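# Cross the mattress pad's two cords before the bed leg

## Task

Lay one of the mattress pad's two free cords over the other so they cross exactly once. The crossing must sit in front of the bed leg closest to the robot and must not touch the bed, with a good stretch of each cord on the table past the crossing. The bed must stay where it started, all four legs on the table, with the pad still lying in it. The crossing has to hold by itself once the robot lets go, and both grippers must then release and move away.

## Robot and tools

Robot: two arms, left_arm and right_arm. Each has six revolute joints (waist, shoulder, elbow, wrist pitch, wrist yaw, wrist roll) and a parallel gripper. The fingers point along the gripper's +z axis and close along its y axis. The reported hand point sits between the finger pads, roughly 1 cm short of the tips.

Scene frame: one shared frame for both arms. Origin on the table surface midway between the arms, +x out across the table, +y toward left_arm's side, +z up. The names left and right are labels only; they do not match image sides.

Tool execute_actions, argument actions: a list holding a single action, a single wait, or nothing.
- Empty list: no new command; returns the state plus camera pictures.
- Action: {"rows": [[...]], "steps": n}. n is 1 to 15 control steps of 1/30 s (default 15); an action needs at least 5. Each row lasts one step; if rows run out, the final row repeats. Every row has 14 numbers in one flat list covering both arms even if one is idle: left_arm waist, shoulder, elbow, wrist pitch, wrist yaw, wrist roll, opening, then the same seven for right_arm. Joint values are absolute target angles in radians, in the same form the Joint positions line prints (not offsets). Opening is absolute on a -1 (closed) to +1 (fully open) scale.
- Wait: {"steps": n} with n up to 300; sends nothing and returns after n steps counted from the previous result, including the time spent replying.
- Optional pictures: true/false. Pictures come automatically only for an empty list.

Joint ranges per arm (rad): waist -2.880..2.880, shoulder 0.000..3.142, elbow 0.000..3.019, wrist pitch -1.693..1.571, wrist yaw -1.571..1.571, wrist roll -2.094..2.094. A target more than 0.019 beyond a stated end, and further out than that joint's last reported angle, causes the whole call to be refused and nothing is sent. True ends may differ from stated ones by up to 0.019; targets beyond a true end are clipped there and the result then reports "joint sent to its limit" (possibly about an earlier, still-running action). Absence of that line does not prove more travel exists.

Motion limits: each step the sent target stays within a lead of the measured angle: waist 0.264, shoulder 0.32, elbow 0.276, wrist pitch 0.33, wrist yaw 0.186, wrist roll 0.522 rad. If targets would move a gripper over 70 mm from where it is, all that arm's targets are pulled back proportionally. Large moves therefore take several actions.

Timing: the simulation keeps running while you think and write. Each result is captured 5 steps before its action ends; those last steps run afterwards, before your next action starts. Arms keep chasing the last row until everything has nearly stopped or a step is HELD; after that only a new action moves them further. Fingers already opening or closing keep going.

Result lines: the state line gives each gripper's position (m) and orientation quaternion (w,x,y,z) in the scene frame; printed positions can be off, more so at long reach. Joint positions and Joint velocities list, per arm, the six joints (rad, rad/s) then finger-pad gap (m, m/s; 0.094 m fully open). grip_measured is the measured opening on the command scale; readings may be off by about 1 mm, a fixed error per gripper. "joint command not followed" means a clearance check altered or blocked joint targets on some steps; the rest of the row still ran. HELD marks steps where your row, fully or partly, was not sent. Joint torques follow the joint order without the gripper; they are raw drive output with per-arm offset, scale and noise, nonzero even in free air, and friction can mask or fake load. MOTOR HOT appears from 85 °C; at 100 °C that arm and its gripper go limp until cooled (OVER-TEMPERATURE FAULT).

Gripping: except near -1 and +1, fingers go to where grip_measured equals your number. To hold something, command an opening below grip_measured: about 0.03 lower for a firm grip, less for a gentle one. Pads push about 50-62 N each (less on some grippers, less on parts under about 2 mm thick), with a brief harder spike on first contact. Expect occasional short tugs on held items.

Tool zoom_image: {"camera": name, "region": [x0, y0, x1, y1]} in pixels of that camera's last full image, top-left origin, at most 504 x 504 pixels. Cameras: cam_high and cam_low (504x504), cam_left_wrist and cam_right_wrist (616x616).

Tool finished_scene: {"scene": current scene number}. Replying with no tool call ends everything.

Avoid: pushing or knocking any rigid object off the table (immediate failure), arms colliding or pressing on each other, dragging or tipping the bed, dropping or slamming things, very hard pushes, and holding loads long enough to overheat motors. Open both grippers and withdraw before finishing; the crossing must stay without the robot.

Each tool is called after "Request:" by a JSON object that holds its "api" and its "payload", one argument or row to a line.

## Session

Request:
{"api": "execute_actions", "payload": {
  "actions": []
}}

Scene clock: 0.00 s of 4800.00 s.
left_arm: end_effector_position=(+0.3876, -0.1611, +0.2171) grip_measured=+1.000 end_effector_quat_wxyz=(-0.006, +0.097, +0.995, -0.014) | right_arm: end_effector_position=(+0.0312, -0.5554, +0.3795) grip_measured=+1.000 end_effector_quat_wxyz=(+0.370, +0.810, +0.383, -0.248)
Joint positions: left_arm=[-0.699  1.74   1.663 -1.483  0.028 -0.64   0.094] | right_arm=[-0.917  0.416  0.933 -1.28   0.508  0.975  0.094]
Joint velocities: left_arm=[ 0.005 -0.024 -0.017 -0.002  0.022  0.007  0.   ] | right_arm=[-0.005 -0.015  0.002  0.012  0.007  0.007  0.   ]
Joint torques (N m, as the arm reports them, + toward a larger angle): no reading

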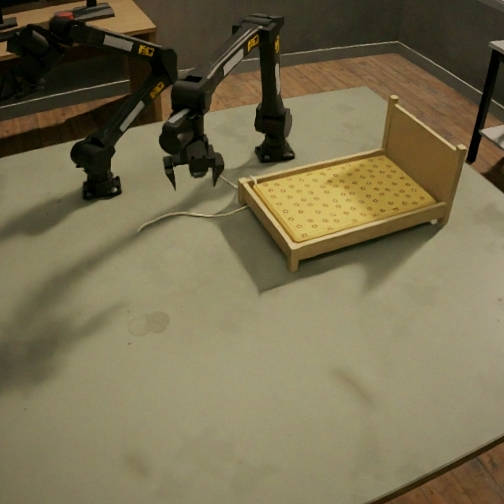

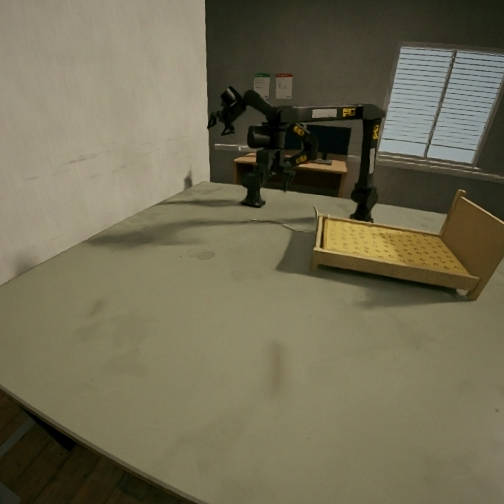

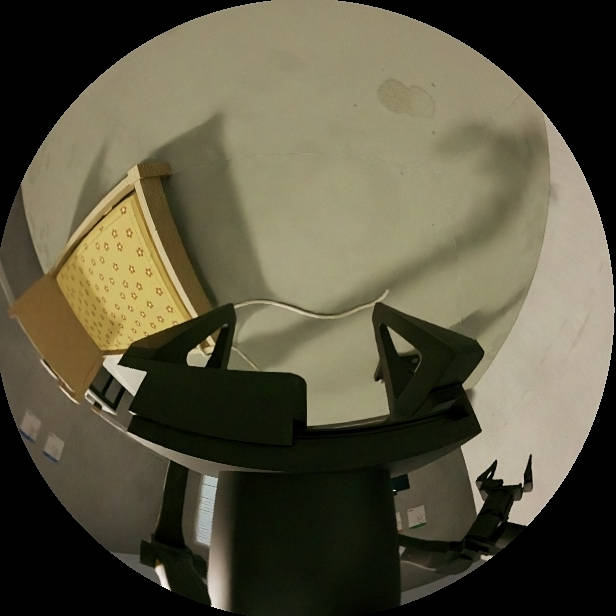

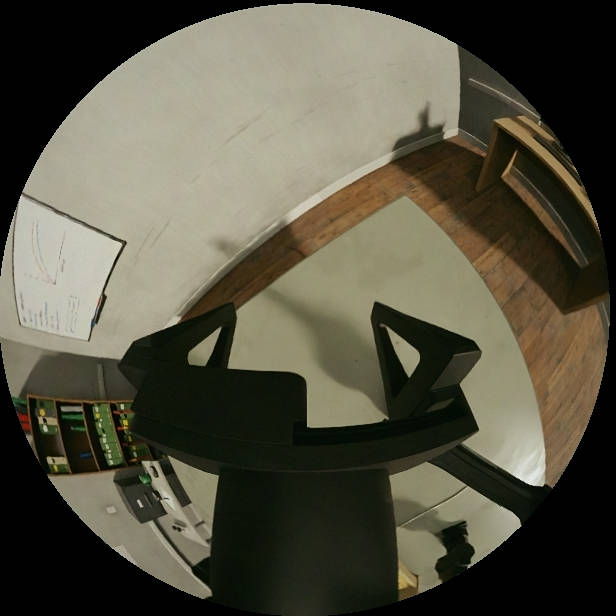

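Request:
{"api": "execute_actions", "payload": {
  "actions": [
    {"rows": [[-0.68,1.71,1.65,-1.47,0.02,-0.6,1, -0.89,0.43,0.94,-1.29,0.48,0.92,1],[-0.65,1.67,1.63,-1.46,0.0,-0.56,1, -0.85,0.45,0.95,-1.30,0.44,0.86,1],[-0.61,1.62,1.60,-1.45,0,-0.52,1, -0.80,0.47,0.96,-1.31,0.40,0.79,1],[-0.565,1.57,1.57,-1.44,0,-0.48,1, -0.75,0.49,0.97,-1.32,0.36,0.72,1],[-0.52,1.52,1.54,-1.43,0,-0.44,1, -0.70,0.51,0.98,-1.33,0.32,0.65,1],[-0.475,1.47,1.51,-1.42,0,-0.40,1, -0.65,0.53,0.99,-1.34,0.28,0.58,1],[-0.43,1.42,1.48,-1.41,0,-0.36,1, -0.60,0.55,1.0,-1.35,0.24,0.51,1],[-0.385,1.37,1.45,-1.40,0,-0.32,1, -0.55,0.57,1.01,-1.36,0.20,0.44,1],[-0.34,1.32,1.42,-1.39,0,-0.28,1, -0.50,0.59,1.02,-1.37,0.16,0.37,1],[-0.295,1.27,1.39,-1.38,0,-0.24,1, -0.45,0.61,1.03,-1.38,0.12,0.30,1],[-0.25,1.22,1.36,-1.37,0,-0.20,1, -0.40,0.63,1.04,-1.39,0.08,0.23,1],[-0.205,1.17,1.33,-1.36,0,-0.16,1, -0.35,0.65,1.05,-1.40,0.04,0.16,1],[-0.16,1.12,1.30,-1.35,0,-0.12,1, -0.30,0.67,1.06,-1.41,0,0.09,1],[-0.115,1.07,1.27,-1.34,0,-0.08,1, -0.25,0.69,1.07,-1.42,0,0.03,1],[-0.07,1.02,1.24,-1.33,0,-0.04,1, -0.20,0.71,1.08,-1.43,0,0,1]], "steps": 15}
  ]
}}

Request:
{"api": "execute_actions", "payload": {
  "actions": [
    {"rows": [[-0.025,0.97,1.21,-1.32,0,0,1, -0.15,0.735,1.09,-1.44,0,0,1],[0.02,0.93,1.18,-1.31,0,0,1, -0.10,0.76,1.10,-1.45,0,0,1],[0.065,0.89,1.15,-1.30,0,0,1, -0.05,0.785,1.11,-1.45,0,0,1],[0.11,0.86,1.13,-1.30,0,0,1, 0.0,0.81,1.12,-1.45,0,0,1],[0.155,0.83,1.11,-1.30,0,0,1, 0.05,0.835,1.13,-1.45,0,0,1],[0.20,0.81,1.10,-1.30,0,0,1, 0.10,0.86,1.14,-1.45,0,0,1],[0.245,0.8,1.10,-1.30,0,0,1, 0.15,0.885,1.15,-1.45,0,0,1],[0.29,0.8,1.10,-1.30,0,0,1, 0.20,0.91,1.16,-1.45,0,0,1],[0.33,0.8,1.10,-1.30,0,0,1, 0.25,0.935,1.17,-1.45,0,0,1],[0.36,0.8,1.10,-1.30,0,0,1, 0.30,0.96,1.18,-1.45,0,0,1],[0.385,0.8,1.10,-1.30,0,0,1, 0.35,0.985,1.19,-1.45,0,0,1],[0.4,0.8,1.10,-1.30,0,0,1, 0.40,1.01,1.20,-1.45,0,0,1],[0.4,0.8,1.10,-1.30,0,0,1, 0.45,1.035,1.20,-1.45,0,0,1],[0.4,0.8,1.10,-1.30,0,0,1, 0.50,1.06,1.20,-1.45,0,0,1],[0.4,0.8,1.10,-1.30,0,0,1, 0.55,1.085,1.20,-1.45,0,0,1]], "steps": 15}
  ]
}}

Request:
{"api": "execute_actions", "payload": {
  "actions": [
    {"rows": [[0.4,0.8,1.10,-1.30,0,0,1, 0.60,1.11,1.20,-1.45,0,0,1],[0.4,0.8,1.10,-1.30,0,0,1, 0.65,1.135,1.20,-1.45,0,0,1],[0.4,0.8,1.10,-1.30,0,0,1, 0.70,1.16,1.20,-1.45,0,0,1],[0.4,0.8,1.10,-1.30,0,0,1, 0.75,1.185,1.20,-1.45,0,0,1],[0.4,0.8,1.10,-1.30,0,0,1, 0.80,1.21,1.20,-1.45,0,0,1],[0.4,0.8,1.10,-1.30,0,0,1, 0.845,1.235,1.20,-1.45,0,0,1],[0.4,0.8,1.10,-1.30,0,0,1, 0.885,1.255,1.20,-1.45,0,0,1],[0.4,0.8,1.10,-1.30,0,0,1, 0.915,1.27,1.20,-1.45,0,0,1],[0.4,0.8,1.10,-1.30,0,0,1, 0.938,1.28,1.20,-1.45,0,0,1],[0.4,0.8,1.10,-1.30,0,0,1, 0.95,1.283,1.20,-1.45,0,0,1]], "steps": 15}
  ]
}}

Request:
{"api": "execute_actions", "payload": {
  "actions": [
    {"steps": 15}
  ],
  "pictures": true
}}

Scene clock: 1.23 s of 4800.00 s.
left_arm: end_effector_position=(+0.4151, -0.0579, +0.2498) grip_measured=+1.000 end_effector_quat_wxyz=(+0.036, +0.082, +0.996, -0.028) | right_arm: end_effector_position=(+0.1699, -0.5097, +0.3339) grip_measured=+1.000 end_effector_quat_wxyz=(+0.292, +0.579, +0.756, -0.092)
Joint positions: left_arm=[-0.52   1.549  1.507 -1.438  0.009 -0.49   0.094] | right_arm=[-0.54   0.564  0.95  -1.352  0.158  0.573  0.094]
Joint velocities: left_arm=[ 1.04  -0.991 -0.51   0.178  0.022  0.505  0.   ] | right_arm=[ 1.499  0.825  0.203 -0.281 -1.033 -1.81   0.   ]
Joint torques (N m, as the arm reports them, + toward a larger angle): left_arm=[  0.31 -12.83   8.54   0.74  -0.29   0.08] | right_arm=[ 0.04  0.59 15.23  1.31  0.25 -0.04]
Steps of this call (steps 1 to 27: nothing new was sent; steps 28 to 37: the first 10 steps of this action). Readings (joint positions):
28: left_arm=[-0.698 1.740 1.662 -1.483 0.026 -0.636] | right_arm=[-0.916 0.416 0.933 -1.280 0.498 0.969]
29: left_arm=[-0.696 1.735 1.657 -1.479 0.016 -0.626] | right_arm=[-0.908 0.417 0.933 -1.283 0.473 0.953]
31: left_arm=[-0.680 1.708 1.621 -1.462 0.010 -0.592] | right_arm=[-0.854 0.429 0.933 -1.296 0.401 0.892]
35: left_arm=[-0.586 1.611 1.543 -1.449 0.010 -0.527] | right_arm=[-0.647 0.509 0.939 -1.333 0.239 0.693]
37: the state above

Scene clock: 1.73 s of 4800.00 s.
left_arm: end_effector_position=(+0.3439, +0.2676, +0.3533) grip_measured=+1.000 end_effector_quat_wxyz=(+0.259, -0.101, +0.961, -0.004) | right_arm: end_effector_position=(+0.3044, -0.3250, +0.3155) grip_measured=+1.000 end_effector_quat_wxyz=(+0.166, -0.013, +0.986, +0.007)
Joint positions: left_arm=[ 0.227  0.853  1.134 -1.328  0.001 -0.118  0.094] | right_arm=[ 0.207  0.905  1.109 -1.441  0.002  0.035  0.094]
Joint velocities: left_arm=[ 2.232 -1.343 -0.388  0.154 -0.022  0.681  0.   ] | right_arm=[ 1.46   0.777  0.281 -0.022 -0.081 -0.139  0.   ]
Joint torques (N m, as the arm reports them, + toward a larger angle): left_arm=[-0.77  0.63  8.77  1.75 -0.17  0.06] | right_arm=[ 0.4  -2.8  14.09  0.68  0.04 -0.06]
Steps of this call (steps 1 to 5: the last 5 steps of your previous action; steps 6 to 15: the first 10 steps of this action). Readings (joint positions):
6: left_arm=[-0.277 1.309 1.367 -1.389 0.006 -0.339] | right_arm=[-0.239 0.701 1.006 -1.410 0.005 0.205]
7: left_arm=[-0.231 1.262 1.338 -1.379 0.006 -0.310] | right_arm=[-0.190 0.720 1.018 -1.421 0.003 0.166]
9: left_arm=[-0.133 1.162 1.277 -1.359 0.004 -0.257] | right_arm=[-0.091 0.759 1.041 -1.435 0.002 0.109]
13: left_arm=[0.086 0.950 1.169 -1.337 0.002 -0.167] | right_arm=[0.108 0.852 1.088 -1.441 0.002 0.050]
15: the state above

Scene clock: 2.23 s of 4800.00 s.
left_arm: end_effector_position=(+0.3220, +0.3210, +0.3526) grip_measured=+1.000 end_effector_quat_wxyz=(+0.269, -0.140, +0.952, +0.036) | right_arm: end_effector_position=(+0.2631, -0.0925, +0.2191) grip_measured=+1.000 end_effector_quat_wxyz=(+0.002, -0.375, +0.927, +0.001)
Joint positions: left_arm=[ 0.409  0.805  1.102 -1.319 -0.003 -0.018  0.094] | right_arm=[ 0.923  1.275  1.15  -1.441 -0.     0.009  0.094]
Joint velocities: left_arm=[-0.005 -0.015  0.002 -0.007  0.007  0.11   0.   ] | right_arm=[ 0.923  0.513 -0.002  0.022 -0.051 -0.11   0.   ]
Joint torques (N m, as the arm reports them, + toward a larger angle): left_arm=[-1.14 -1.89  9.28  1.55 -0.01  0.05] | right_arm=[-2.53 -9.72 13.4  -0.12  0.12  0.01]
Steps of this call (steps 1 to 5: the last 5 steps of your previous action; steps 6 to 15: the first 10 steps of this action). Readings (joint positions):
6: left_arm=[0.421 0.751 1.116 -1.322 -0.004 -0.044] | right_arm=[0.505 1.060 1.149 -1.441 0.001 0.016]
7: left_arm=[0.417 0.758 1.115 -1.322 -0.003 -0.038] | right_arm=[0.555 1.084 1.150 -1.441 0.001 0.015]
9: left_arm=[0.411 0.776 1.112 -1.320 -0.003 -0.029] | right_arm=[0.655 1.133 1.150 -1.441 0.001 0.013]
13: left_arm=[0.409 0.803 1.103 -1.319 -0.003 -0.020] | right_arm=[0.848 1.233 1.150 -1.441 0.001 0.010]
15: the state above

Scene clock: 2.73 s of 4800.00 s.
left_arm: end_effector_position=(+0.3220, +0.3210, +0.3527) grip_measured=+1.000 end_effector_quat_wxyz=(+0.269, -0.138, +0.952, +0.036) | right_arm: end_effector_position=(+0.2560, -0.0840, +0.2131) grip_measured=+1.000 end_effector_quat_wxyz=(-0.007, -0.390, +0.921, -0.002)
Joint positions: left_arm=[ 0.409  0.805  1.102 -1.319 -0.003 -0.014  0.094] | right_arm=[ 0.953  1.293  1.15  -1.442 -0.002  0.007  0.094]
Joint velocities: left_arm=[-0.005 -0.005 -0.012 -0.017 -0.022  0.037  0.   ] | right_arm=[-0.015 -0.015 -0.022 -0.002 -0.007 -0.022  0.   ]
Joint torques (N m, as the arm reports them, + toward a larger angle): left_arm=[-1.31 -1.85  9.39  1.75  0.03  0.08] | right_arm=[ 0.18 -8.97 13.34 -0.09  0.18 -0.02]
Kept back: nothing.
Steps of this call (steps 1 to 5: the last 5 steps of your previous action; steps 6 to 15: the robot went on to your last target). Readings (joint positions):
1: left_arm=[0.409 0.805 1.102 -1.319 -0.003 -0.017] | right_arm=[0.949 1.289 1.150 -1.441 -0.002 0.008]
2: left_arm=[0.409 0.805 1.102 -1.319 -0.003 -0.017] | right_arm=[0.966 1.298 1.150 -1.441 -0.002 0.008]
4: left_arm=[0.409 0.805 1.102 -1.319 -0.003 -0.016] | right_arm=[0.974 1.302 1.150 -1.441 -0.002 0.007]
8: left_arm=[0.409 0.805 1.102 -1.319 -0.003 -0.015] | right_arm=[0.958 1.295 1.150 -1.442 -0.002 0.007]
15: the state above

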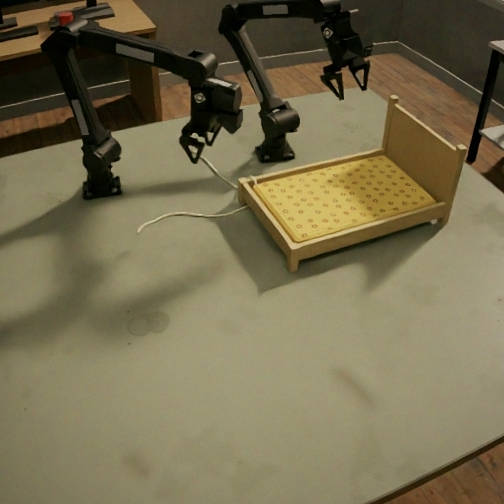

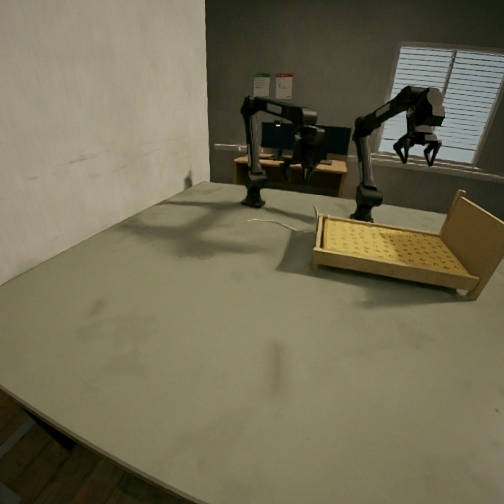

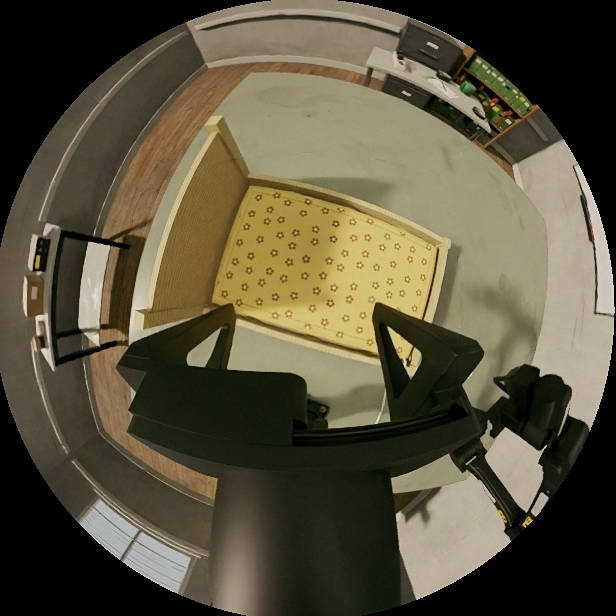

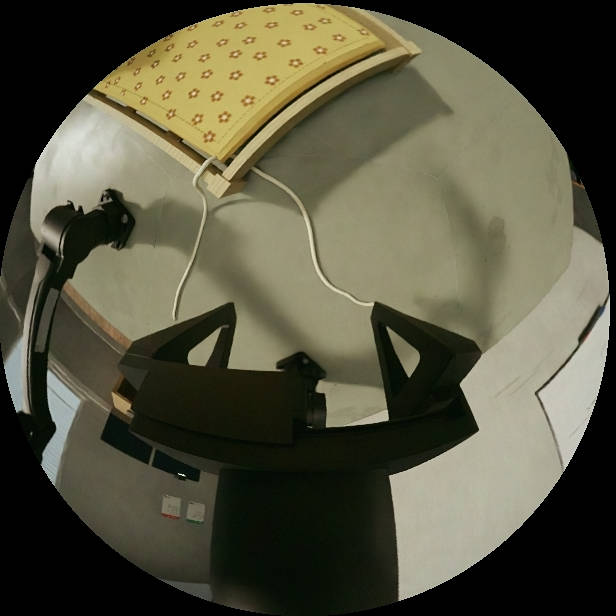

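Request:
{"api": "zoom_image", "payload": {
  "camera": "cam_right_wrist",
  "region": [150, 130, 400, 340]
}}

Region (150, 130, 400, 340) of cam_right_wrist's 616x616 image, scaled by 2.016, with more detail than that image has; it fills the top 423 rows of this view, and the rest is white.

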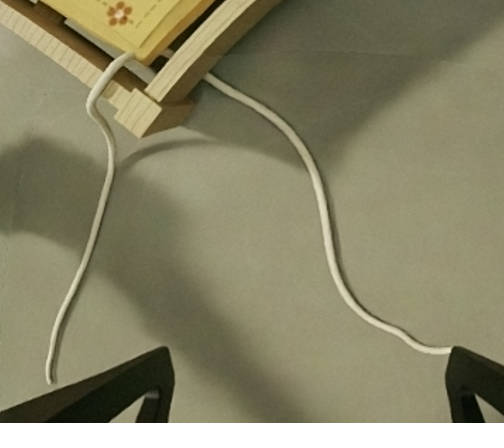

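Request:
{"api": "execute_actions", "payload": {
  "actions": [
    {"rows": [[0.4,0.8,1.10,-1.30,0,0,1, 0.94,1.29,1.13,-1.43,0,-0.05,0.9],[0.4,0.8,1.10,-1.30,0,0,1, 0.92,1.285,1.11,-1.42,0,-0.12,0.8],[0.4,0.8,1.10,-1.30,0,0,1, 0.895,1.28,1.085,-1.40,0,-0.20,0.7],[0.4,0.8,1.10,-1.30,0,0,1, 0.87,1.272,1.055,-1.38,0,-0.29,0.6],[0.4,0.8,1.10,-1.30,0,0,1, 0.845,1.264,1.025,-1.358,0,-0.38,0.5],[0.4,0.8,1.10,-1.30,0,0,1, 0.82,1.256,0.995,-1.336,0,-0.47,0.4],[0.4,0.8,1.10,-1.30,0,0,1, 0.795,1.248,0.965,-1.314,0,-0.56,0.3],[0.4,0.8,1.10,-1.30,0,0,1, 0.77,1.24,0.935,-1.292,0,-0.65,0.2],[0.4,0.8,1.10,-1.30,0,0,1, 0.745,1.232,0.905,-1.27,0,-0.74,0.1],[0.4,0.8,1.10,-1.30,0,0,1, 0.72,1.224,0.875,-1.248,0,-0.83,0.0],[0.4,0.8,1.10,-1.30,0,0,1, 0.695,1.216,0.845,-1.226,0,-0.92,-0.1],[0.4,0.8,1.10,-1.30,0,0,1, 0.67,1.208,0.815,-1.204,0,-1.01,-0.2],[0.4,0.8,1.10,-1.30,0,0,1, 0.645,1.20,0.785,-1.182,0,-1.10,-0.3],[0.4,0.8,1.10,-1.30,0,0,1, 0.62,1.192,0.755,-1.16,0,-1.19,-0.3],[0.4,0.8,1.10,-1.30,0,0,1, 0.595,1.184,0.725,-1.138,0,-1.28,-0.3]], "steps": 15}
  ]
}}

Request:
{"api": "execute_actions", "payload": {
  "actions": [
    {"rows": [[0.4,0.8,1.10,-1.30,0,0,1, 0.57,1.176,0.695,-1.116,0,-1.37,-0.3],[0.4,0.8,1.10,-1.30,0,0,1, 0.545,1.168,0.665,-1.094,0,-1.46,-0.3],[0.4,0.8,1.10,-1.30,0,0,1, 0.52,1.16,0.637,-1.07,0,-1.54,-0.3],[0.4,0.8,1.10,-1.30,0,0,1, 0.495,1.152,0.612,-1.048,0,-1.61,-0.3],[0.4,0.8,1.10,-1.30,0,0,1, 0.475,1.146,0.59,-1.028,0,-1.66,-0.3],[0.4,0.8,1.10,-1.30,0,0,1, 0.46,1.141,0.575,-1.012,0,-1.69,-0.3],[0.4,0.8,1.10,-1.30,0,0,1, 0.45,1.138,0.565,-1.0,0,-1.71,-0.3],[0.4,0.8,1.10,-1.30,0,0,1, 0.443,1.137,0.56,-0.995,0,-1.71,-0.3]], "steps": 15}
  ]
}}

Request:
{"api": "execute_actions", "payload": {
  "actions": [
    {"steps": 14}
  ],
  "pictures": true
}}

Scene clock: 3.93 s of 4800.00 s.
left_arm: end_effector_position=(+0.3220, +0.3210, +0.3527) grip_measured=+1.000 end_effector_quat_wxyz=(+0.269, -0.138, +0.952, +0.036) | right_arm: end_effector_position=(+0.2698, -0.1552, +0.1483) grip_measured=+0.055 end_effector_quat_wxyz=(-0.020, -0.527, +0.850, -0.001)
Joint positions: left_arm=[ 0.409  0.805  1.102 -1.319 -0.003 -0.014  0.094] | right_arm=[ 0.768  1.252  0.939 -1.298 -0.002 -0.487  0.05 ]
Joint velocities: left_arm=[-0.005 -0.015  0.007  0.007  0.007 -0.037  0.   ] | right_arm=[-0.923 -0.19  -0.891  0.642 -0.022 -2.234 -0.109]
Joint torques (N m, as the arm reports them, + toward a larger angle): left_arm=[-1.24 -1.66  9.33  1.73  0.01  0.03] | right_arm=[ 0.97 -8.36  7.78  0.34  0.11  0.01]
Steps of this call (steps 1 to 15: the robot went on to your last target; steps 16 to 26: nothing new was sent; steps 27 to 36: the first 10 steps of this action). Readings (joint positions):
27: left_arm=[0.409 0.805 1.102 -1.319 -0.003 -0.014] | right_arm=[0.953 1.293 1.149 -1.442 -0.002 0.000]
28: left_arm=[0.409 0.805 1.102 -1.319 -0.003 -0.014] | right_arm=[0.951 1.292 1.145 -1.438 -0.002 -0.018]
30: left_arm=[0.409 0.805 1.102 -1.319 -0.003 -0.014] | right_arm=[0.932 1.286 1.119 -1.415 -0.002 -0.090]
34: left_arm=[0.409 0.805 1.102 -1.319 -0.003 -0.014] | right_arm=[0.831 1.263 1.004 -1.339 -0.002 -0.336]
36: the state above

Scene clock: 4.43 s of 4800.00 s.
left_arm: end_effector_position=(+0.3220, +0.3210, +0.3527) grip_measured=+1.000 end_effector_quat_wxyz=(+0.269, -0.138, +0.952, +0.036) | right_arm: end_effector_position=(+0.2380, -0.2726, +0.0474) grip_measured=-0.299 end_effector_quat_wxyz=(+0.012, +0.806, -0.592, -0.009)
Joint positions: left_arm=[ 0.409  0.805  1.102 -1.319 -0.003 -0.014  0.094] | right_arm=[ 0.443  1.148  0.564 -1.017 -0.    -1.576  0.033]
Joint velocities: left_arm=[-0.005 -0.005 -0.002  0.002  0.007 -0.007  0.   ] | right_arm=[-0.093 -0.005 -0.1    0.12  -0.051 -0.916 -0.   ]
Joint torques (N m, as the arm reports them, + toward a larger angle): left_arm=[-1.59 -1.54  9.31  1.78  0.04  0.04] | right_arm=[ 0.65 -5.29  7.77  0.88  0.   -0.04]
Steps of this call (steps 1 to 5: the last 5 steps of your previous action; steps 6 to 15: the first 10 steps of this action). Readings (joint positions):
6: left_arm=[0.409 0.805 1.102 -1.319 -0.003 -0.014] | right_arm=[0.615 1.206 0.756 -1.167 -0.001 -0.990]
7: left_arm=[0.409 0.805 1.102 -1.319 -0.003 -0.014] | right_arm=[0.591 1.197 0.726 -1.146 -0.001 -1.077]
9: left_arm=[0.409 0.805 1.102 -1.319 -0.003 -0.014] | right_arm=[0.543 1.178 0.669 -1.101 -0.001 -1.248]
13: left_arm=[0.409 0.805 1.102 -1.319 -0.003 -0.014] | right_arm=[0.459 1.152 0.580 -1.030 -0.000 -1.506]
15: the state above

Scene clock: 4.90 s of 4800.00 s.
left_arm: end_effector_position=(+0.3220, +0.3210, +0.3527) grip_measured=+1.000 end_effector_quat_wxyz=(+0.269, -0.138, +0.952, +0.036) | right_arm: end_effector_position=(+0.2406, -0.2721, +0.0470) grip_measured=-0.299 end_effector_quat_wxyz=(+0.007, +0.839, -0.543, -0.006)
Joint positions: left_arm=[ 0.409  0.805  1.102 -1.319 -0.003 -0.014  0.094] | right_arm=[ 0.442  1.147  0.562 -1.004 -0.    -1.696  0.033]
Joint velocities: left_arm=[ 0.005  0.005 -0.002 -0.012  0.022 -0.007  0.   ] | right_arm=[-0.005  0.005  0.007  0.012  0.022 -0.037 -0.   ]
Joint torques (N m, as the arm reports them, + toward a larger angle): left_arm=[-1.01 -1.75  9.33  1.8   0.01  0.05] | right_arm=[ 0.56 -5.06  7.37  0.65  0.01 -0.03]
Kept back: nothing.
Steps of this call (steps 1 to 5: the last 5 steps of your previous action; steps 6 to 14: the robot went on to your last target). Readings (joint positions):
1: left_arm=[0.409 0.805 1.102 -1.319 -0.003 -0.014] | right_arm=[0.442 1.148 0.562 -1.014 -0.000 -1.602]
2: left_arm=[0.409 0.805 1.102 -1.319 -0.003 -0.014] | right_arm=[0.442 1.148 0.562 -1.010 -0.000 -1.622]
4: left_arm=[0.409 0.805 1.102 -1.319 -0.003 -0.014] | right_arm=[0.442 1.147 0.562 -1.005 -0.000 -1.650]
8: left_arm=[0.409 0.805 1.102 -1.319 -0.003 -0.014] | right_arm=[0.442 1.147 0.562 -1.004 -0.000 -1.681]
14: the state above

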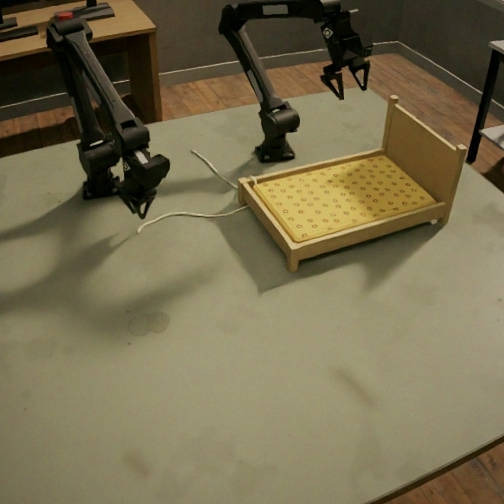

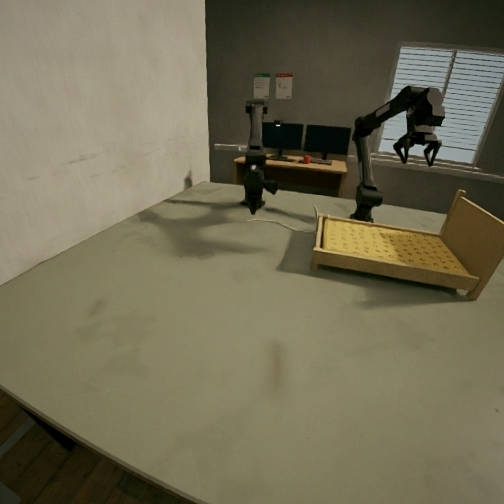

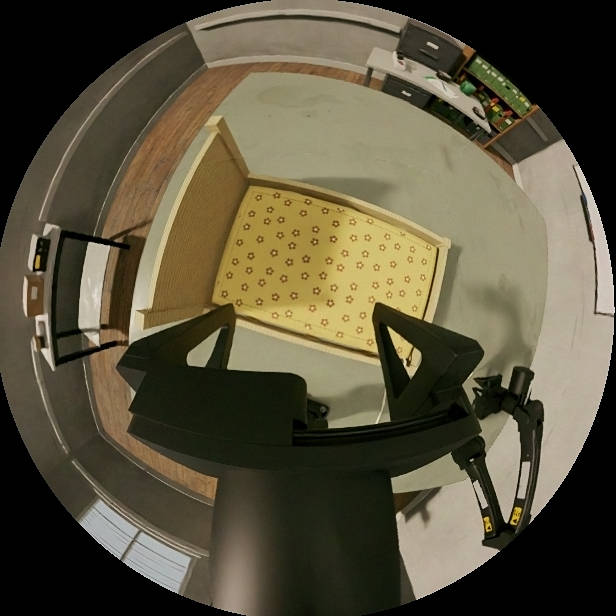

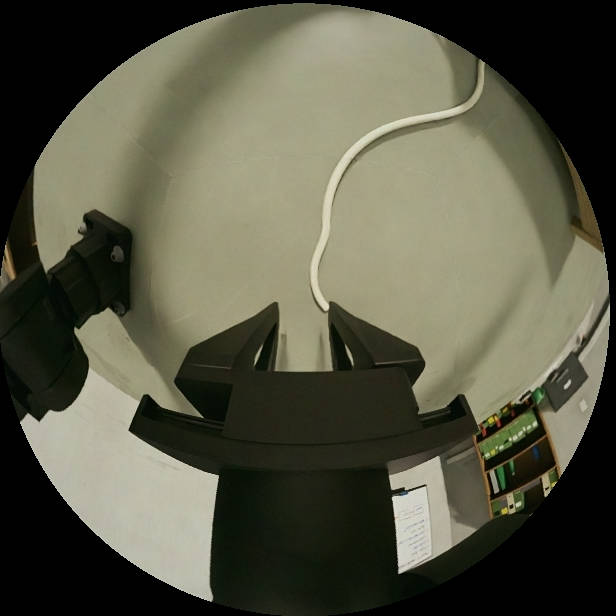

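Request:
{"api": "execute_actions", "payload": {
  "actions": [
    {"rows": [[0.4,0.8,1.10,-1.30,0,0,1, 0.445,1.158,0.548,-0.98,0,-1.71,-0.3],[0.4,0.8,1.10,-1.30,0,0,1, 0.445,1.17,0.544,-0.96,0,-1.71,-0.3],[0.4,0.8,1.10,-1.30,0,0,1, 0.445,1.183,0.54,-0.94,0,-1.71,-0.3],[0.4,0.8,1.10,-1.30,0,0,1, 0.445,1.196,0.535,-0.92,0,-1.71,-0.3],[0.4,0.8,1.10,-1.30,0,0,1, 0.445,1.209,0.53,-0.90,0,-1.71,-0.3],[0.4,0.8,1.10,-1.30,0,0,1, 0.445,1.221,0.525,-0.882,0,-1.71,-0.3],[0.4,0.8,1.10,-1.30,0,0,1, 0.445,1.232,0.521,-0.866,0,-1.71,-0.3],[0.4,0.8,1.10,-1.30,0,0,1, 0.445,1.241,0.517,-0.853,0,-1.71,-0.3],[0.4,0.8,1.10,-1.30,0,0,1, 0.445,1.248,0.514,-0.843,0,-1.71,-0.3],[0.4,0.8,1.10,-1.30,0,0,1, 0.445,1.254,0.511,-0.835,0,-1.71,-0.3],[0.4,0.8,1.10,-1.30,0,0,1, 0.445,1.259,0.509,-0.83,0,-1.71,-0.3],[0.4,0.8,1.10,-1.30,0,0,1, 0.445,1.262,0.508,-0.827,0,-1.71,-0.3]], "steps": 15}
  ]
}}

Request:
{"api": "execute_actions", "payload": {
  "actions": [
    {"steps": 12}
  ],
  "pictures": true
}}

Scene clock: 5.53 s of 4800.00 s.
left_arm: end_effector_position=(+0.3220, +0.3210, +0.3527) grip_measured=+1.000 end_effector_quat_wxyz=(+0.269, -0.138, +0.952, +0.036) | right_arm: end_effector_position=(+0.2502, -0.2692, +0.0174) grip_measured=-0.299 end_effector_quat_wxyz=(-0.001, +0.841, -0.541, +0.001)
Joint positions: left_arm=[ 0.409  0.805  1.102 -1.319 -0.003 -0.014  0.094] | right_arm=[ 0.442  1.233  0.529 -0.865 -0.    -1.701  0.033]
Joint velocities: left_arm=[-0.005 -0.015 -0.002  0.007 -0.007  0.022  0.   ] | right_arm=[-0.015  0.337 -0.12   0.325  0.066 -0.037  0.   ]
Joint torques (N m, as the arm reports them, + toward a larger angle): left_arm=[-1.36 -1.66  9.33  1.69  0.03  0.05] | right_arm=[ 0.73 -4.99  6.11  0.47 -0.01 -0.04]
Steps of this call (steps 1 to 9: the robot went on to your last target; steps 10 to 19: the first 10 steps of this action). Readings (joint positions):
10: left_arm=[0.409 0.805 1.102 -1.319 -0.003 -0.014] | right_arm=[0.442 1.147 0.562 -1.001 -0.000 -1.700]
11: left_arm=[0.409 0.805 1.102 -1.319 -0.003 -0.014] | right_arm=[0.442 1.148 0.561 -0.993 -0.000 -1.701]
13: left_arm=[0.409 0.805 1.102 -1.319 -0.003 -0.014] | right_arm=[0.442 1.156 0.556 -0.964 -0.000 -1.701]
17: left_arm=[0.409 0.805 1.102 -1.319 -0.003 -0.014] | right_arm=[0.442 1.206 0.539 -0.892 -0.000 -1.701]
19: the state above

Scene clock: 5.93 s of 4800.00 s.
left_arm: end_effector_position=(+0.3220, +0.3210, +0.3527) grip_measured=+1.000 end_effector_quat_wxyz=(+0.269, -0.138, +0.952, +0.036) | right_arm: end_effector_position=(+0.2496, -0.2694, +0.0099) grip_measured=-0.299 end_effector_quat_wxyz=(+0.000, +0.841, -0.541, -0.000)
Joint positions: left_arm=[ 0.409  0.805  1.102 -1.319 -0.003 -0.014  0.094] | right_arm=[ 0.442  1.253  0.52  -0.838 -0.    -1.701  0.033]
Joint velocities: left_arm=[-0.005  0.005  0.002 -0.007 -0.051  0.007  0.   ] | right_arm=[ 0.005 -0.015 -0.002  0.007  0.037 -0.022 -0.001]
Joint torques (N m, as the arm reports them, + toward a larger angle): left_arm=[-1.18 -1.37  9.24  1.72  0.01  0.05] | right_arm=[ 0.7  -4.37  5.81  0.83 -0.01 -0.04]
Kept back: nothing.
Steps of this call (steps 1 to 5: the last 5 steps of your previous action; steps 6 to 12: the robot went on to your last target). Readings (joint positions):
1: left_arm=[0.409 0.805 1.102 -1.319 -0.003 -0.014] | right_arm=[0.442 1.243 0.525 -0.855 -0.000 -1.701]
2: left_arm=[0.409 0.805 1.102 -1.319 -0.003 -0.014] | right_arm=[0.442 1.251 0.521 -0.848 -0.000 -1.701]
4: left_arm=[0.409 0.805 1.102 -1.319 -0.003 -0.014] | right_arm=[0.442 1.254 0.520 -0.840 -0.000 -1.701]
8: left_arm=[0.409 0.805 1.102 -1.319 -0.003 -0.014] | right_arm=[0.442 1.253 0.520 -0.838 -0.000 -1.701]
12: the state above

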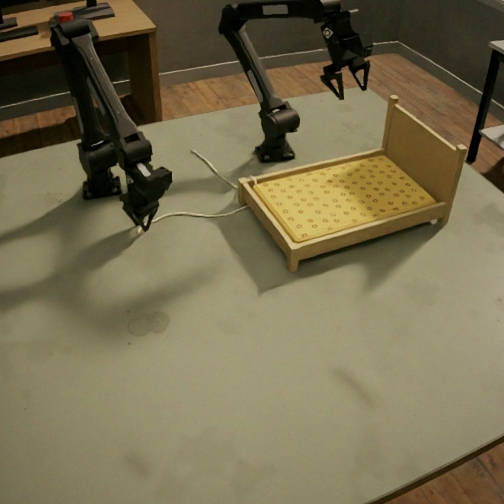

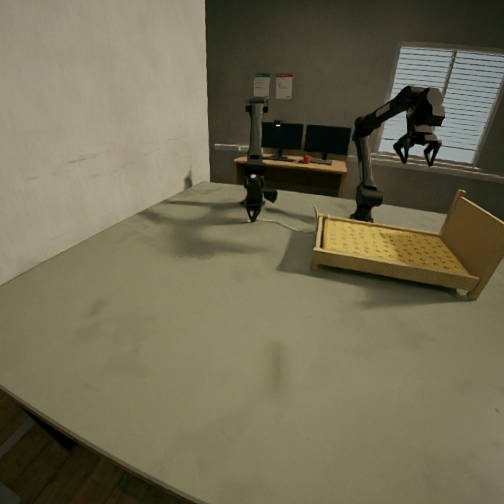

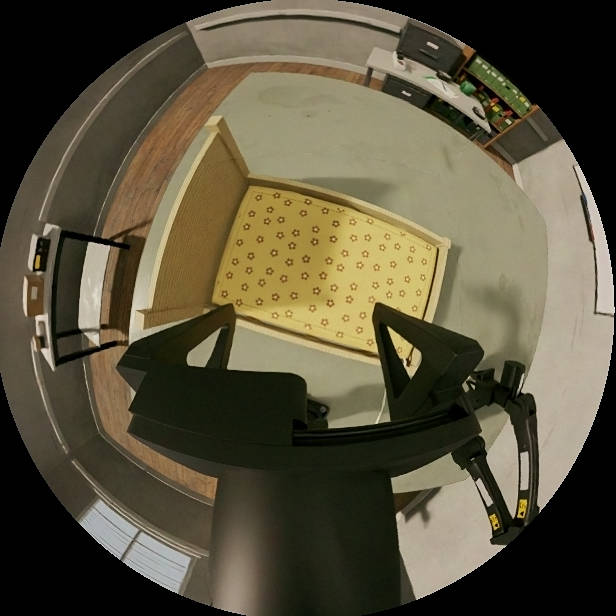

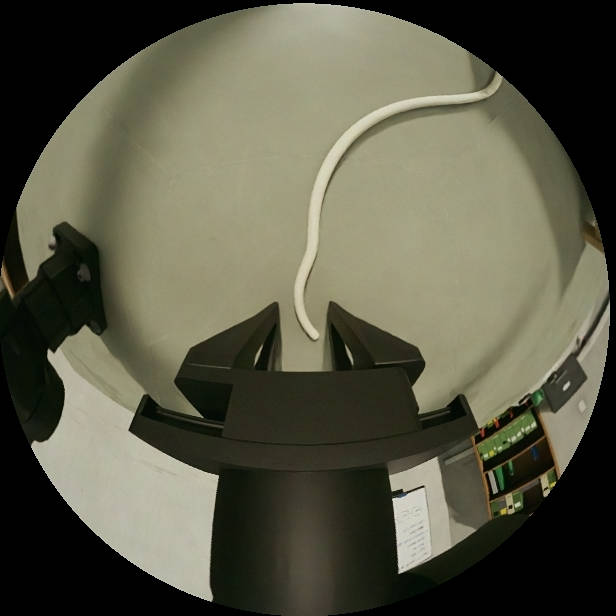

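Request:
{"api": "execute_actions", "payload": {
  "actions": [
    {"rows": [[0.4,0.8,1.10,-1.30,0,0,1, 0.445,1.264,0.508,-0.827,0,-1.71,-0.5],[0.4,0.8,1.10,-1.30,0,0,1, 0.445,1.264,0.508,-0.827,0,-1.71,-0.7],[0.4,0.8,1.10,-1.30,0,0,1, 0.445,1.264,0.508,-0.827,0,-1.71,-0.8],[0.4,0.8,1.10,-1.30,0,0,1, 0.445,1.264,0.508,-0.827,0,-1.71,-0.85],[0.4,0.8,1.10,-1.30,0,0,1, 0.445,1.264,0.508,-0.827,0,-1.71,-0.89],[0.4,0.8,1.10,-1.30,0,0,1, 0.445,1.264,0.508,-0.827,0,-1.71,-0.92],[0.4,0.8,1.10,-1.30,0,0,1, 0.445,1.264,0.508,-0.827,0,-1.71,-0.94],[0.4,0.8,1.10,-1.30,0,0,1, 0.445,1.264,0.508,-0.827,0,-1.71,-0.95]], "steps": 15}
  ]
}}

Scene clock: 6.43 s of 4800.00 s.
left_arm: end_effector_position=(+0.3220, +0.3210, +0.3527) grip_measured=+1.000 end_effector_quat_wxyz=(+0.269, -0.138, +0.952, +0.036) | right_arm: end_effector_position=(+0.2504, -0.2691, +0.0099) grip_measured=-0.935 end_effector_quat_wxyz=(-0.001, +0.841, -0.541, +0.001)
Joint positions: left_arm=[ 0.409  0.805  1.102 -1.319 -0.003 -0.014  0.094] | right_arm=[ 0.442  1.253  0.52  -0.835 -0.    -1.702  0.003]
Joint velocities: left_arm=[ 0.005 -0.005  0.002  0.012  0.022  0.037  0.   ] | right_arm=[-0.015  0.005 -0.002 -0.017 -0.037 -0.11  -0.001]
Joint torques (N m, as the arm reports them, + toward a larger angle): left_arm=[-1.3  -1.52  9.31  1.72  0.01  0.04] | right_arm=[ 0.72 -4.19  5.76  0.64  0.   -0.04]
Steps of this call (steps 1 to 5: the robot went on to your last target; steps 6 to 15: the first 10 steps of this action). Readings (joint positions):
6: left_arm=[0.409 0.805 1.102 -1.319 -0.003 -0.014] | right_arm=[0.442 1.253 0.520 -0.837 -0.000 -1.702]
7: left_arm=[0.409 0.805 1.102 -1.319 -0.003 -0.014] | right_arm=[0.442 1.253 0.520 -0.836 -0.000 -1.702]
9: left_arm=[0.409 0.805 1.102 -1.319 -0.003 -0.014] | right_arm=[0.442 1.253 0.520 -0.835 -0.000 -1.702]
13: left_arm=[0.409 0.805 1.102 -1.319 -0.003 -0.014] | right_arm=[0.442 1.253 0.520 -0.835 -0.000 -1.702]
15: the state above

Request:
{"api": "execute_actions", "payload": {
  "actions": [
    {"rows": [[0.4,0.8,1.10,-1.30,0,0,1, 0.445,1.248,0.562,-0.845,0,-1.70,-0.95],[0.4,0.8,1.10,-1.30,0,0,1, 0.447,1.238,0.568,-0.86,0,-1.68,-0.95],[0.4,0.8,1.10,-1.30,0,0,1, 0.452,1.224,0.573,-0.88,0,-1.65,-0.95],[0.4,0.8,1.10,-1.30,0,0,1, 0.462,1.206,0.577,-0.90,0,-1.61,-0.95],[0.4,0.8,1.10,-1.30,0,0,1, 0.478,1.186,0.58,-0.925,0,-1.56,-0.95],[0.4,0.8,1.10,-1.30,0,0,1, 0.50,1.166,0.583,-0.948,0,-1.50,-0.95],[0.4,0.8,1.10,-1.30,0,0,1, 0.528,1.146,0.586,-0.971,0,-1.43,-0.95],[0.4,0.8,1.10,-1.30,0,0,1, 0.558,1.126,0.589,-0.994,0,-1.36,-0.95],[0.4,0.8,1.10,-1.30,0,0,1, 0.588,1.106,0.592,-1.017,0,-1.29,-0.95],[0.4,0.8,1.10,-1.30,0,0,1, 0.618,1.086,0.594,-1.04,0,-1.22,-0.95],[0.4,0.8,1.10,-1.30,0,0,1, 0.648,1.066,0.596,-1.063,0,-1.15,-0.95],[0.4,0.8,1.10,-1.30,0,0,1, 0.678,1.046,0.598,-1.085,0,-1.08,-0.95],[0.4,0.8,1.10,-1.30,0,0,1, 0.708,1.026,0.6,-1.107,0,-1.01,-0.95],[0.4,0.8,1.10,-1.30,0,0,1, 0.738,1.008,0.6,-1.125,0,-0.94,-0.95],[0.4,0.8,1.10,-1.30,0,0,1, 0.768,0.992,0.6,-1.14,0,-0.87,-0.95]], "steps": 15}
  ]
}}

Request:
{"api": "execute_actions", "payload": {
  "actions": [
    {"rows": [[0.4,0.8,1.10,-1.30,0,0,1, 0.798,0.98,0.6,-1.153,0,-0.80,-0.95],[0.4,0.8,1.10,-1.30,0,0,1, 0.828,0.972,0.6,-1.16,0,-0.73,-0.95],[0.4,0.8,1.10,-1.30,0,0,1, 0.858,0.97,0.6,-1.163,0,-0.66,-0.95],[0.4,0.8,1.10,-1.30,0,0,1, 0.888,0.97,0.6,-1.163,0,-0.59,-0.95],[0.4,0.8,1.10,-1.30,0,0,1, 0.918,0.97,0.6,-1.163,0,-0.52,-0.95],[0.4,0.8,1.10,-1.30,0,0,1, 0.948,0.97,0.6,-1.163,0,-0.45,-0.95],[0.4,0.8,1.10,-1.30,0,0,1, 0.978,0.97,0.6,-1.163,0,-0.38,-0.95],[0.4,0.8,1.10,-1.30,0,0,1, 1.008,0.97,0.6,-1.163,0,-0.31,-0.95],[0.4,0.8,1.10,-1.30,0,0,1, 1.038,0.97,0.6,-1.163,0,-0.24,-0.95],[0.4,0.8,1.10,-1.30,0,0,1, 1.068,0.97,0.6,-1.163,0,-0.17,-0.95],[0.4,0.8,1.10,-1.30,0,0,1, 1.098,0.97,0.6,-1.163,0,-0.10,-0.95],[0.4,0.8,1.10,-1.30,0,0,1, 1.128,0.97,0.6,-1.163,0,-0.03,-0.95],[0.4,0.8,1.10,-1.30,0,0,1, 1.158,0.97,0.6,-1.163,0,0.04,-0.95],[0.4,0.8,1.10,-1.30,0,0,1, 1.188,0.97,0.6,-1.163,0,0.11,-0.95],[0.4,0.8,1.10,-1.30,0,0,1, 1.218,0.97,0.6,-1.163,0,0.18,-0.95]], "steps": 15}
  ]
}}

Request:
{"api": "execute_actions", "payload": {
  "actions": [
    {"rows": [[0.4,0.8,1.10,-1.30,0,0,1, 1.248,0.97,0.6,-1.163,0,0.25,-0.95],[0.4,0.8,1.10,-1.30,0,0,1, 1.278,0.97,0.6,-1.163,0,0.32,-0.95],[0.4,0.8,1.10,-1.30,0,0,1, 1.308,0.97,0.6,-1.163,0,0.39,-0.95],[0.4,0.8,1.10,-1.30,0,0,1, 1.338,0.97,0.6,-1.163,0,0.46,-0.95],[0.4,0.8,1.10,-1.30,0,0,1, 1.368,0.97,0.6,-1.163,0,0.53,-0.95],[0.4,0.8,1.10,-1.30,0,0,1, 1.398,0.97,0.6,-1.163,0,0.60,-0.95],[0.4,0.8,1.10,-1.30,0,0,1, 1.428,0.97,0.6,-1.163,0,0.67,-0.95],[0.4,0.8,1.10,-1.30,0,0,1, 1.458,0.97,0.6,-1.163,0,0.74,-0.95],[0.4,0.8,1.10,-1.30,0,0,1, 1.488,0.97,0.6,-1.163,0,0.80,-0.95],[0.4,0.8,1.10,-1.30,0,0,1, 1.518,0.97,0.6,-1.163,0,0.86,-0.95],[0.4,0.8,1.10,-1.30,0,0,1, 1.545,0.97,0.6,-1.163,0,0.91,-0.95],[0.4,0.8,1.10,-1.30,0,0,1, 1.567,0.97,0.6,-1.163,0,0.95,-0.95],[0.4,0.8,1.10,-1.30,0,0,1, 1.584,0.97,0.6,-1.163,0,0.98,-0.95],[0.4,0.8,1.10,-1.30,0,0,1, 1.595,0.97,0.6,-1.163,0,1.0,-0.95],[0.4,0.8,1.10,-1.30,0,0,1, 1.6,0.97,0.6,-1.163,0,1.0,-0.95]], "steps": 15}
  ]
}}

Request:
{"api": "execute_actions", "payload": {
  "actions": [
    {"steps": 16}
  ],
  "pictures": true
}}

Scene clock: 7.77 s of 4800.00 s.
left_arm: end_effector_position=(+0.3220, +0.3210, +0.3527) grip_measured=+1.000 end_effector_quat_wxyz=(+0.269, -0.138, +0.952, +0.036) | right_arm: end_effector_position=(+0.2267, -0.2494, +0.0418) grip_measured=-0.935 end_effector_quat_wxyz=(+0.006, +0.802, -0.597, -0.003)
Joint positions: left_arm=[ 0.409  0.805  1.102 -1.319 -0.003 -0.014  0.094] | right_arm=[ 0.551  1.138  0.54  -0.986  0.    -1.457  0.003]
Joint velocities: left_arm=[ 0.005  0.005 -0.017 -0.017 -0.051  0.007  0.   ] | right_arm=[ 0.943 -0.728  0.115 -0.686 -0.007  1.473 -0.   ]
Joint torques (N m, as the arm reports them, + toward a larger angle): left_arm=[-1.26 -1.7   9.41  1.81  0.01  0.04] | right_arm=[ 1.36 -5.03 11.54 -0.08  0.02  0.13]
Steps of this call (steps 1 to 5: the last 5 steps of your previous action; steps 6 to 15: the robot went on to your last target; steps 16 to 30: nothing new was sent; steps 31 to 40: the first 10 steps of this action). Readings (joint positions):
31: left_arm=[0.409 0.805 1.102 -1.319 -0.003 -0.014] | right_arm=[0.442 1.253 0.520 -0.835 -0.000 -1.702]
32: left_arm=[0.409 0.805 1.102 -1.319 -0.003 -0.014] | right_arm=[0.442 1.253 0.520 -0.838 -0.000 -1.700]
34: left_arm=[0.409 0.805 1.102 -1.319 -0.003 -0.014] | right_arm=[0.443 1.247 0.523 -0.861 -0.000 -1.681]
38: left_arm=[0.409 0.805 1.102 -1.319 -0.003 -0.014] | right_arm=[0.493 1.185 0.532 -0.941 0.000 -1.557]
40: the state above

Scene clock: 8.27 s of 4800.00 s.
left_arm: end_effector_position=(+0.3220, +0.3210, +0.3527) grip_measured=+1.000 end_effector_quat_wxyz=(+0.269, -0.138, +0.952, +0.036) | right_arm: end_effector_position=(+0.1481, -0.1798, +0.0825) grip_measured=-0.936 end_effector_quat_wxyz=(-0.003, +0.621, -0.784, -0.000)
Joint positions: left_arm=[ 0.409  0.805  1.102 -1.319 -0.003 -0.014  0.094] | right_arm=[ 1.011  0.966  0.556 -1.154  0.    -0.475  0.003]
Joint velocities: left_arm=[-0.024 -0.005 -0.017 -0.012 -0.051 -0.022  0.   ] | right_arm=[ 0.884 -0.015 -0.017  0.012 -0.007  2.073  0.001]
Joint torques (N m, as the arm reports them, + toward a larger angle): left_arm=[-1.32 -1.41  9.34  1.74  0.05  0.06] | right_arm=[ 0.9  -2.72 12.11 -0.06  0.03  0.07]
Steps of this call (steps 1 to 5: the last 5 steps of your previous action; steps 6 to 15: the first 10 steps of this action). Readings (joint positions):
6: left_arm=[0.409 0.805 1.102 -1.319 -0.003 -0.014] | right_arm=[0.743 1.008 0.556 -1.111 0.000 -1.089]
7: left_arm=[0.409 0.805 1.102 -1.319 -0.003 -0.014] | right_arm=[0.773 0.992 0.556 -1.126 0.000 -1.023]
9: left_arm=[0.409 0.805 1.102 -1.319 -0.003 -0.014] | right_arm=[0.832 0.971 0.556 -1.146 0.000 -0.888]
13: left_arm=[0.409 0.805 1.102 -1.319 -0.003 -0.014] | right_arm=[0.951 0.966 0.556 -1.154 0.000 -0.614]
15: the state above

Scene clock: 8.77 s of 4800.00 s.
left_arm: end_effector_position=(+0.3220, +0.3210, +0.3527) grip_measured=+1.000 end_effector_quat_wxyz=(+0.269, -0.138, +0.952, +0.036) | right_arm: end_effector_position=(+0.0633, -0.1354, +0.0825) grip_measured=-0.936 end_effector_quat_wxyz=(+0.002, -0.365, +0.931, +0.003)
Joint positions: left_arm=[ 0.409  0.805  1.102 -1.319 -0.003 -0.014  0.094] | right_arm=[ 1.461  0.966  0.556 -1.154 -0.     0.568  0.003]
Joint velocities: left_arm=[-0.005 -0.034 -0.012 -0.027  0.037 -0.051  0.   ] | right_arm=[ 0.884  0.005 -0.012  0.002  0.007  1.853  0.001]
Joint torques (N m, as the arm reports them, + toward a larger angle): left_arm=[-1.14 -1.92  9.29  1.76  0.03  0.04] | right_arm=[ 0.47 -2.57 12.19 -0.1   0.14  0.04]
Steps of this call (steps 1 to 5: the last 5 steps of your previous action; steps 6 to 15: the first 10 steps of this action). Readings (joint positions):
6: left_arm=[0.409 0.805 1.102 -1.319 -0.003 -0.014] | right_arm=[1.191 0.966 0.556 -1.154 -0.000 -0.057]
7: left_arm=[0.409 0.805 1.102 -1.319 -0.003 -0.014] | right_arm=[1.221 0.966 0.556 -1.154 -0.000 0.013]
9: left_arm=[0.409 0.805 1.102 -1.319 -0.003 -0.014] | right_arm=[1.281 0.966 0.556 -1.154 -0.000 0.153]
13: left_arm=[0.409 0.805 1.102 -1.319 -0.003 -0.014] | right_arm=[1.401 0.966 0.556 -1.154 -0.000 0.433]
15: the state above

Scene clock: 9.30 s of 4800.00 s.
left_arm: end_effector_position=(+0.3220, +0.3210, +0.3527) grip_measured=+1.000 end_effector_quat_wxyz=(+0.269, -0.138, +0.952, +0.036) | right_arm: end_effector_position=(+0.0339, -0.1299, +0.0825) grip_measured=-0.936 end_effector_quat_wxyz=(+0.001, -0.237, +0.972, +0.003)
Joint positions: left_arm=[ 0.409  0.805  1.102 -1.319 -0.003 -0.014  0.094] | right_arm=[ 1.601  0.966  0.556 -1.154 -0.     0.978  0.003]
Joint velocities: left_arm=[ 0.015 -0.015  0.002 -0.027  0.022  0.007  0.   ] | right_arm=[-0.005 -0.005 -0.027 -0.002 -0.007  0.11   0.   ]
Joint torques (N m, as the arm reports them, + toward a larger angle): left_arm=[-1.34 -1.35  9.37  1.71  0.    0.04] | right_arm=[ 0.3  -2.52 12.17 -0.13  0.18  0.08]
Kept back: nothing.
Steps of this call (steps 1 to 5: the last 5 steps of your previous action; steps 6 to 16: the robot went on to your last target). Readings (joint positions):
1: left_arm=[0.409 0.805 1.102 -1.319 -0.003 -0.014] | right_arm=[1.491 0.966 0.556 -1.154 -0.000 0.632]
2: left_arm=[0.409 0.805 1.102 -1.319 -0.003 -0.014] | right_arm=[1.520 0.966 0.556 -1.154 -0.000 0.692]
4: left_arm=[0.409 0.805 1.102 -1.319 -0.003 -0.014] | right_arm=[1.568 0.966 0.556 -1.154 -0.000 0.794]
8: left_arm=[0.409 0.805 1.102 -1.319 -0.003 -0.014] | right_arm=[1.601 0.966 0.556 -1.154 -0.000 0.911]
16: the state above

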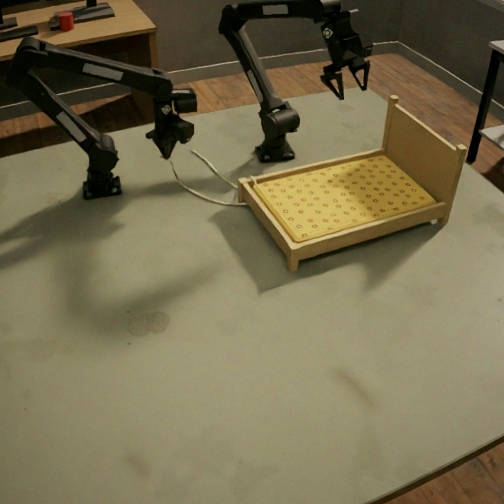

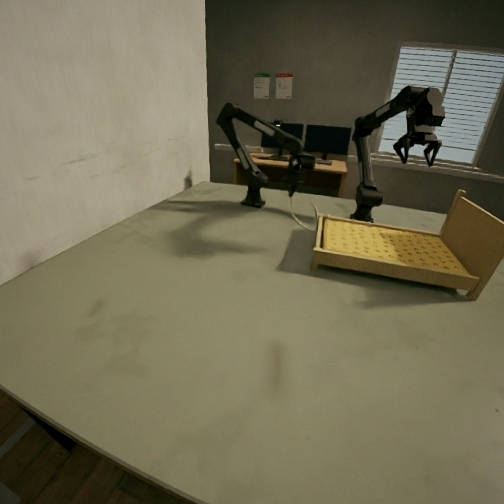

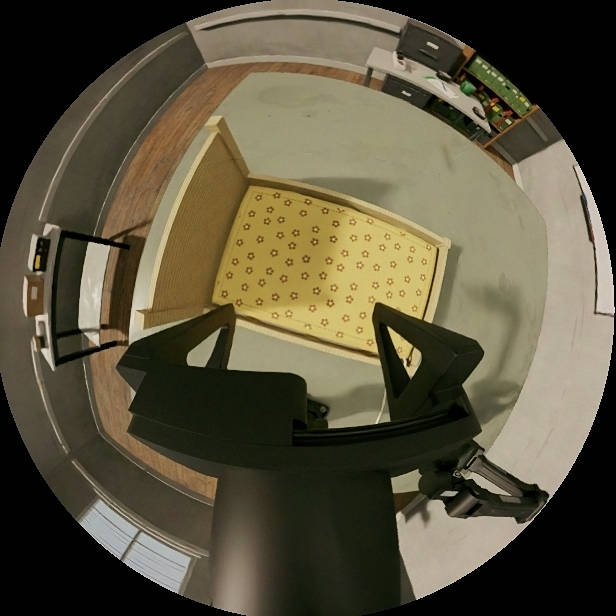

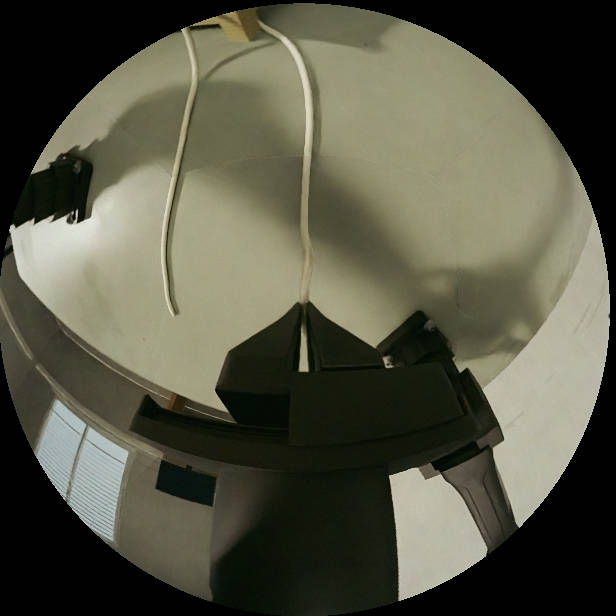

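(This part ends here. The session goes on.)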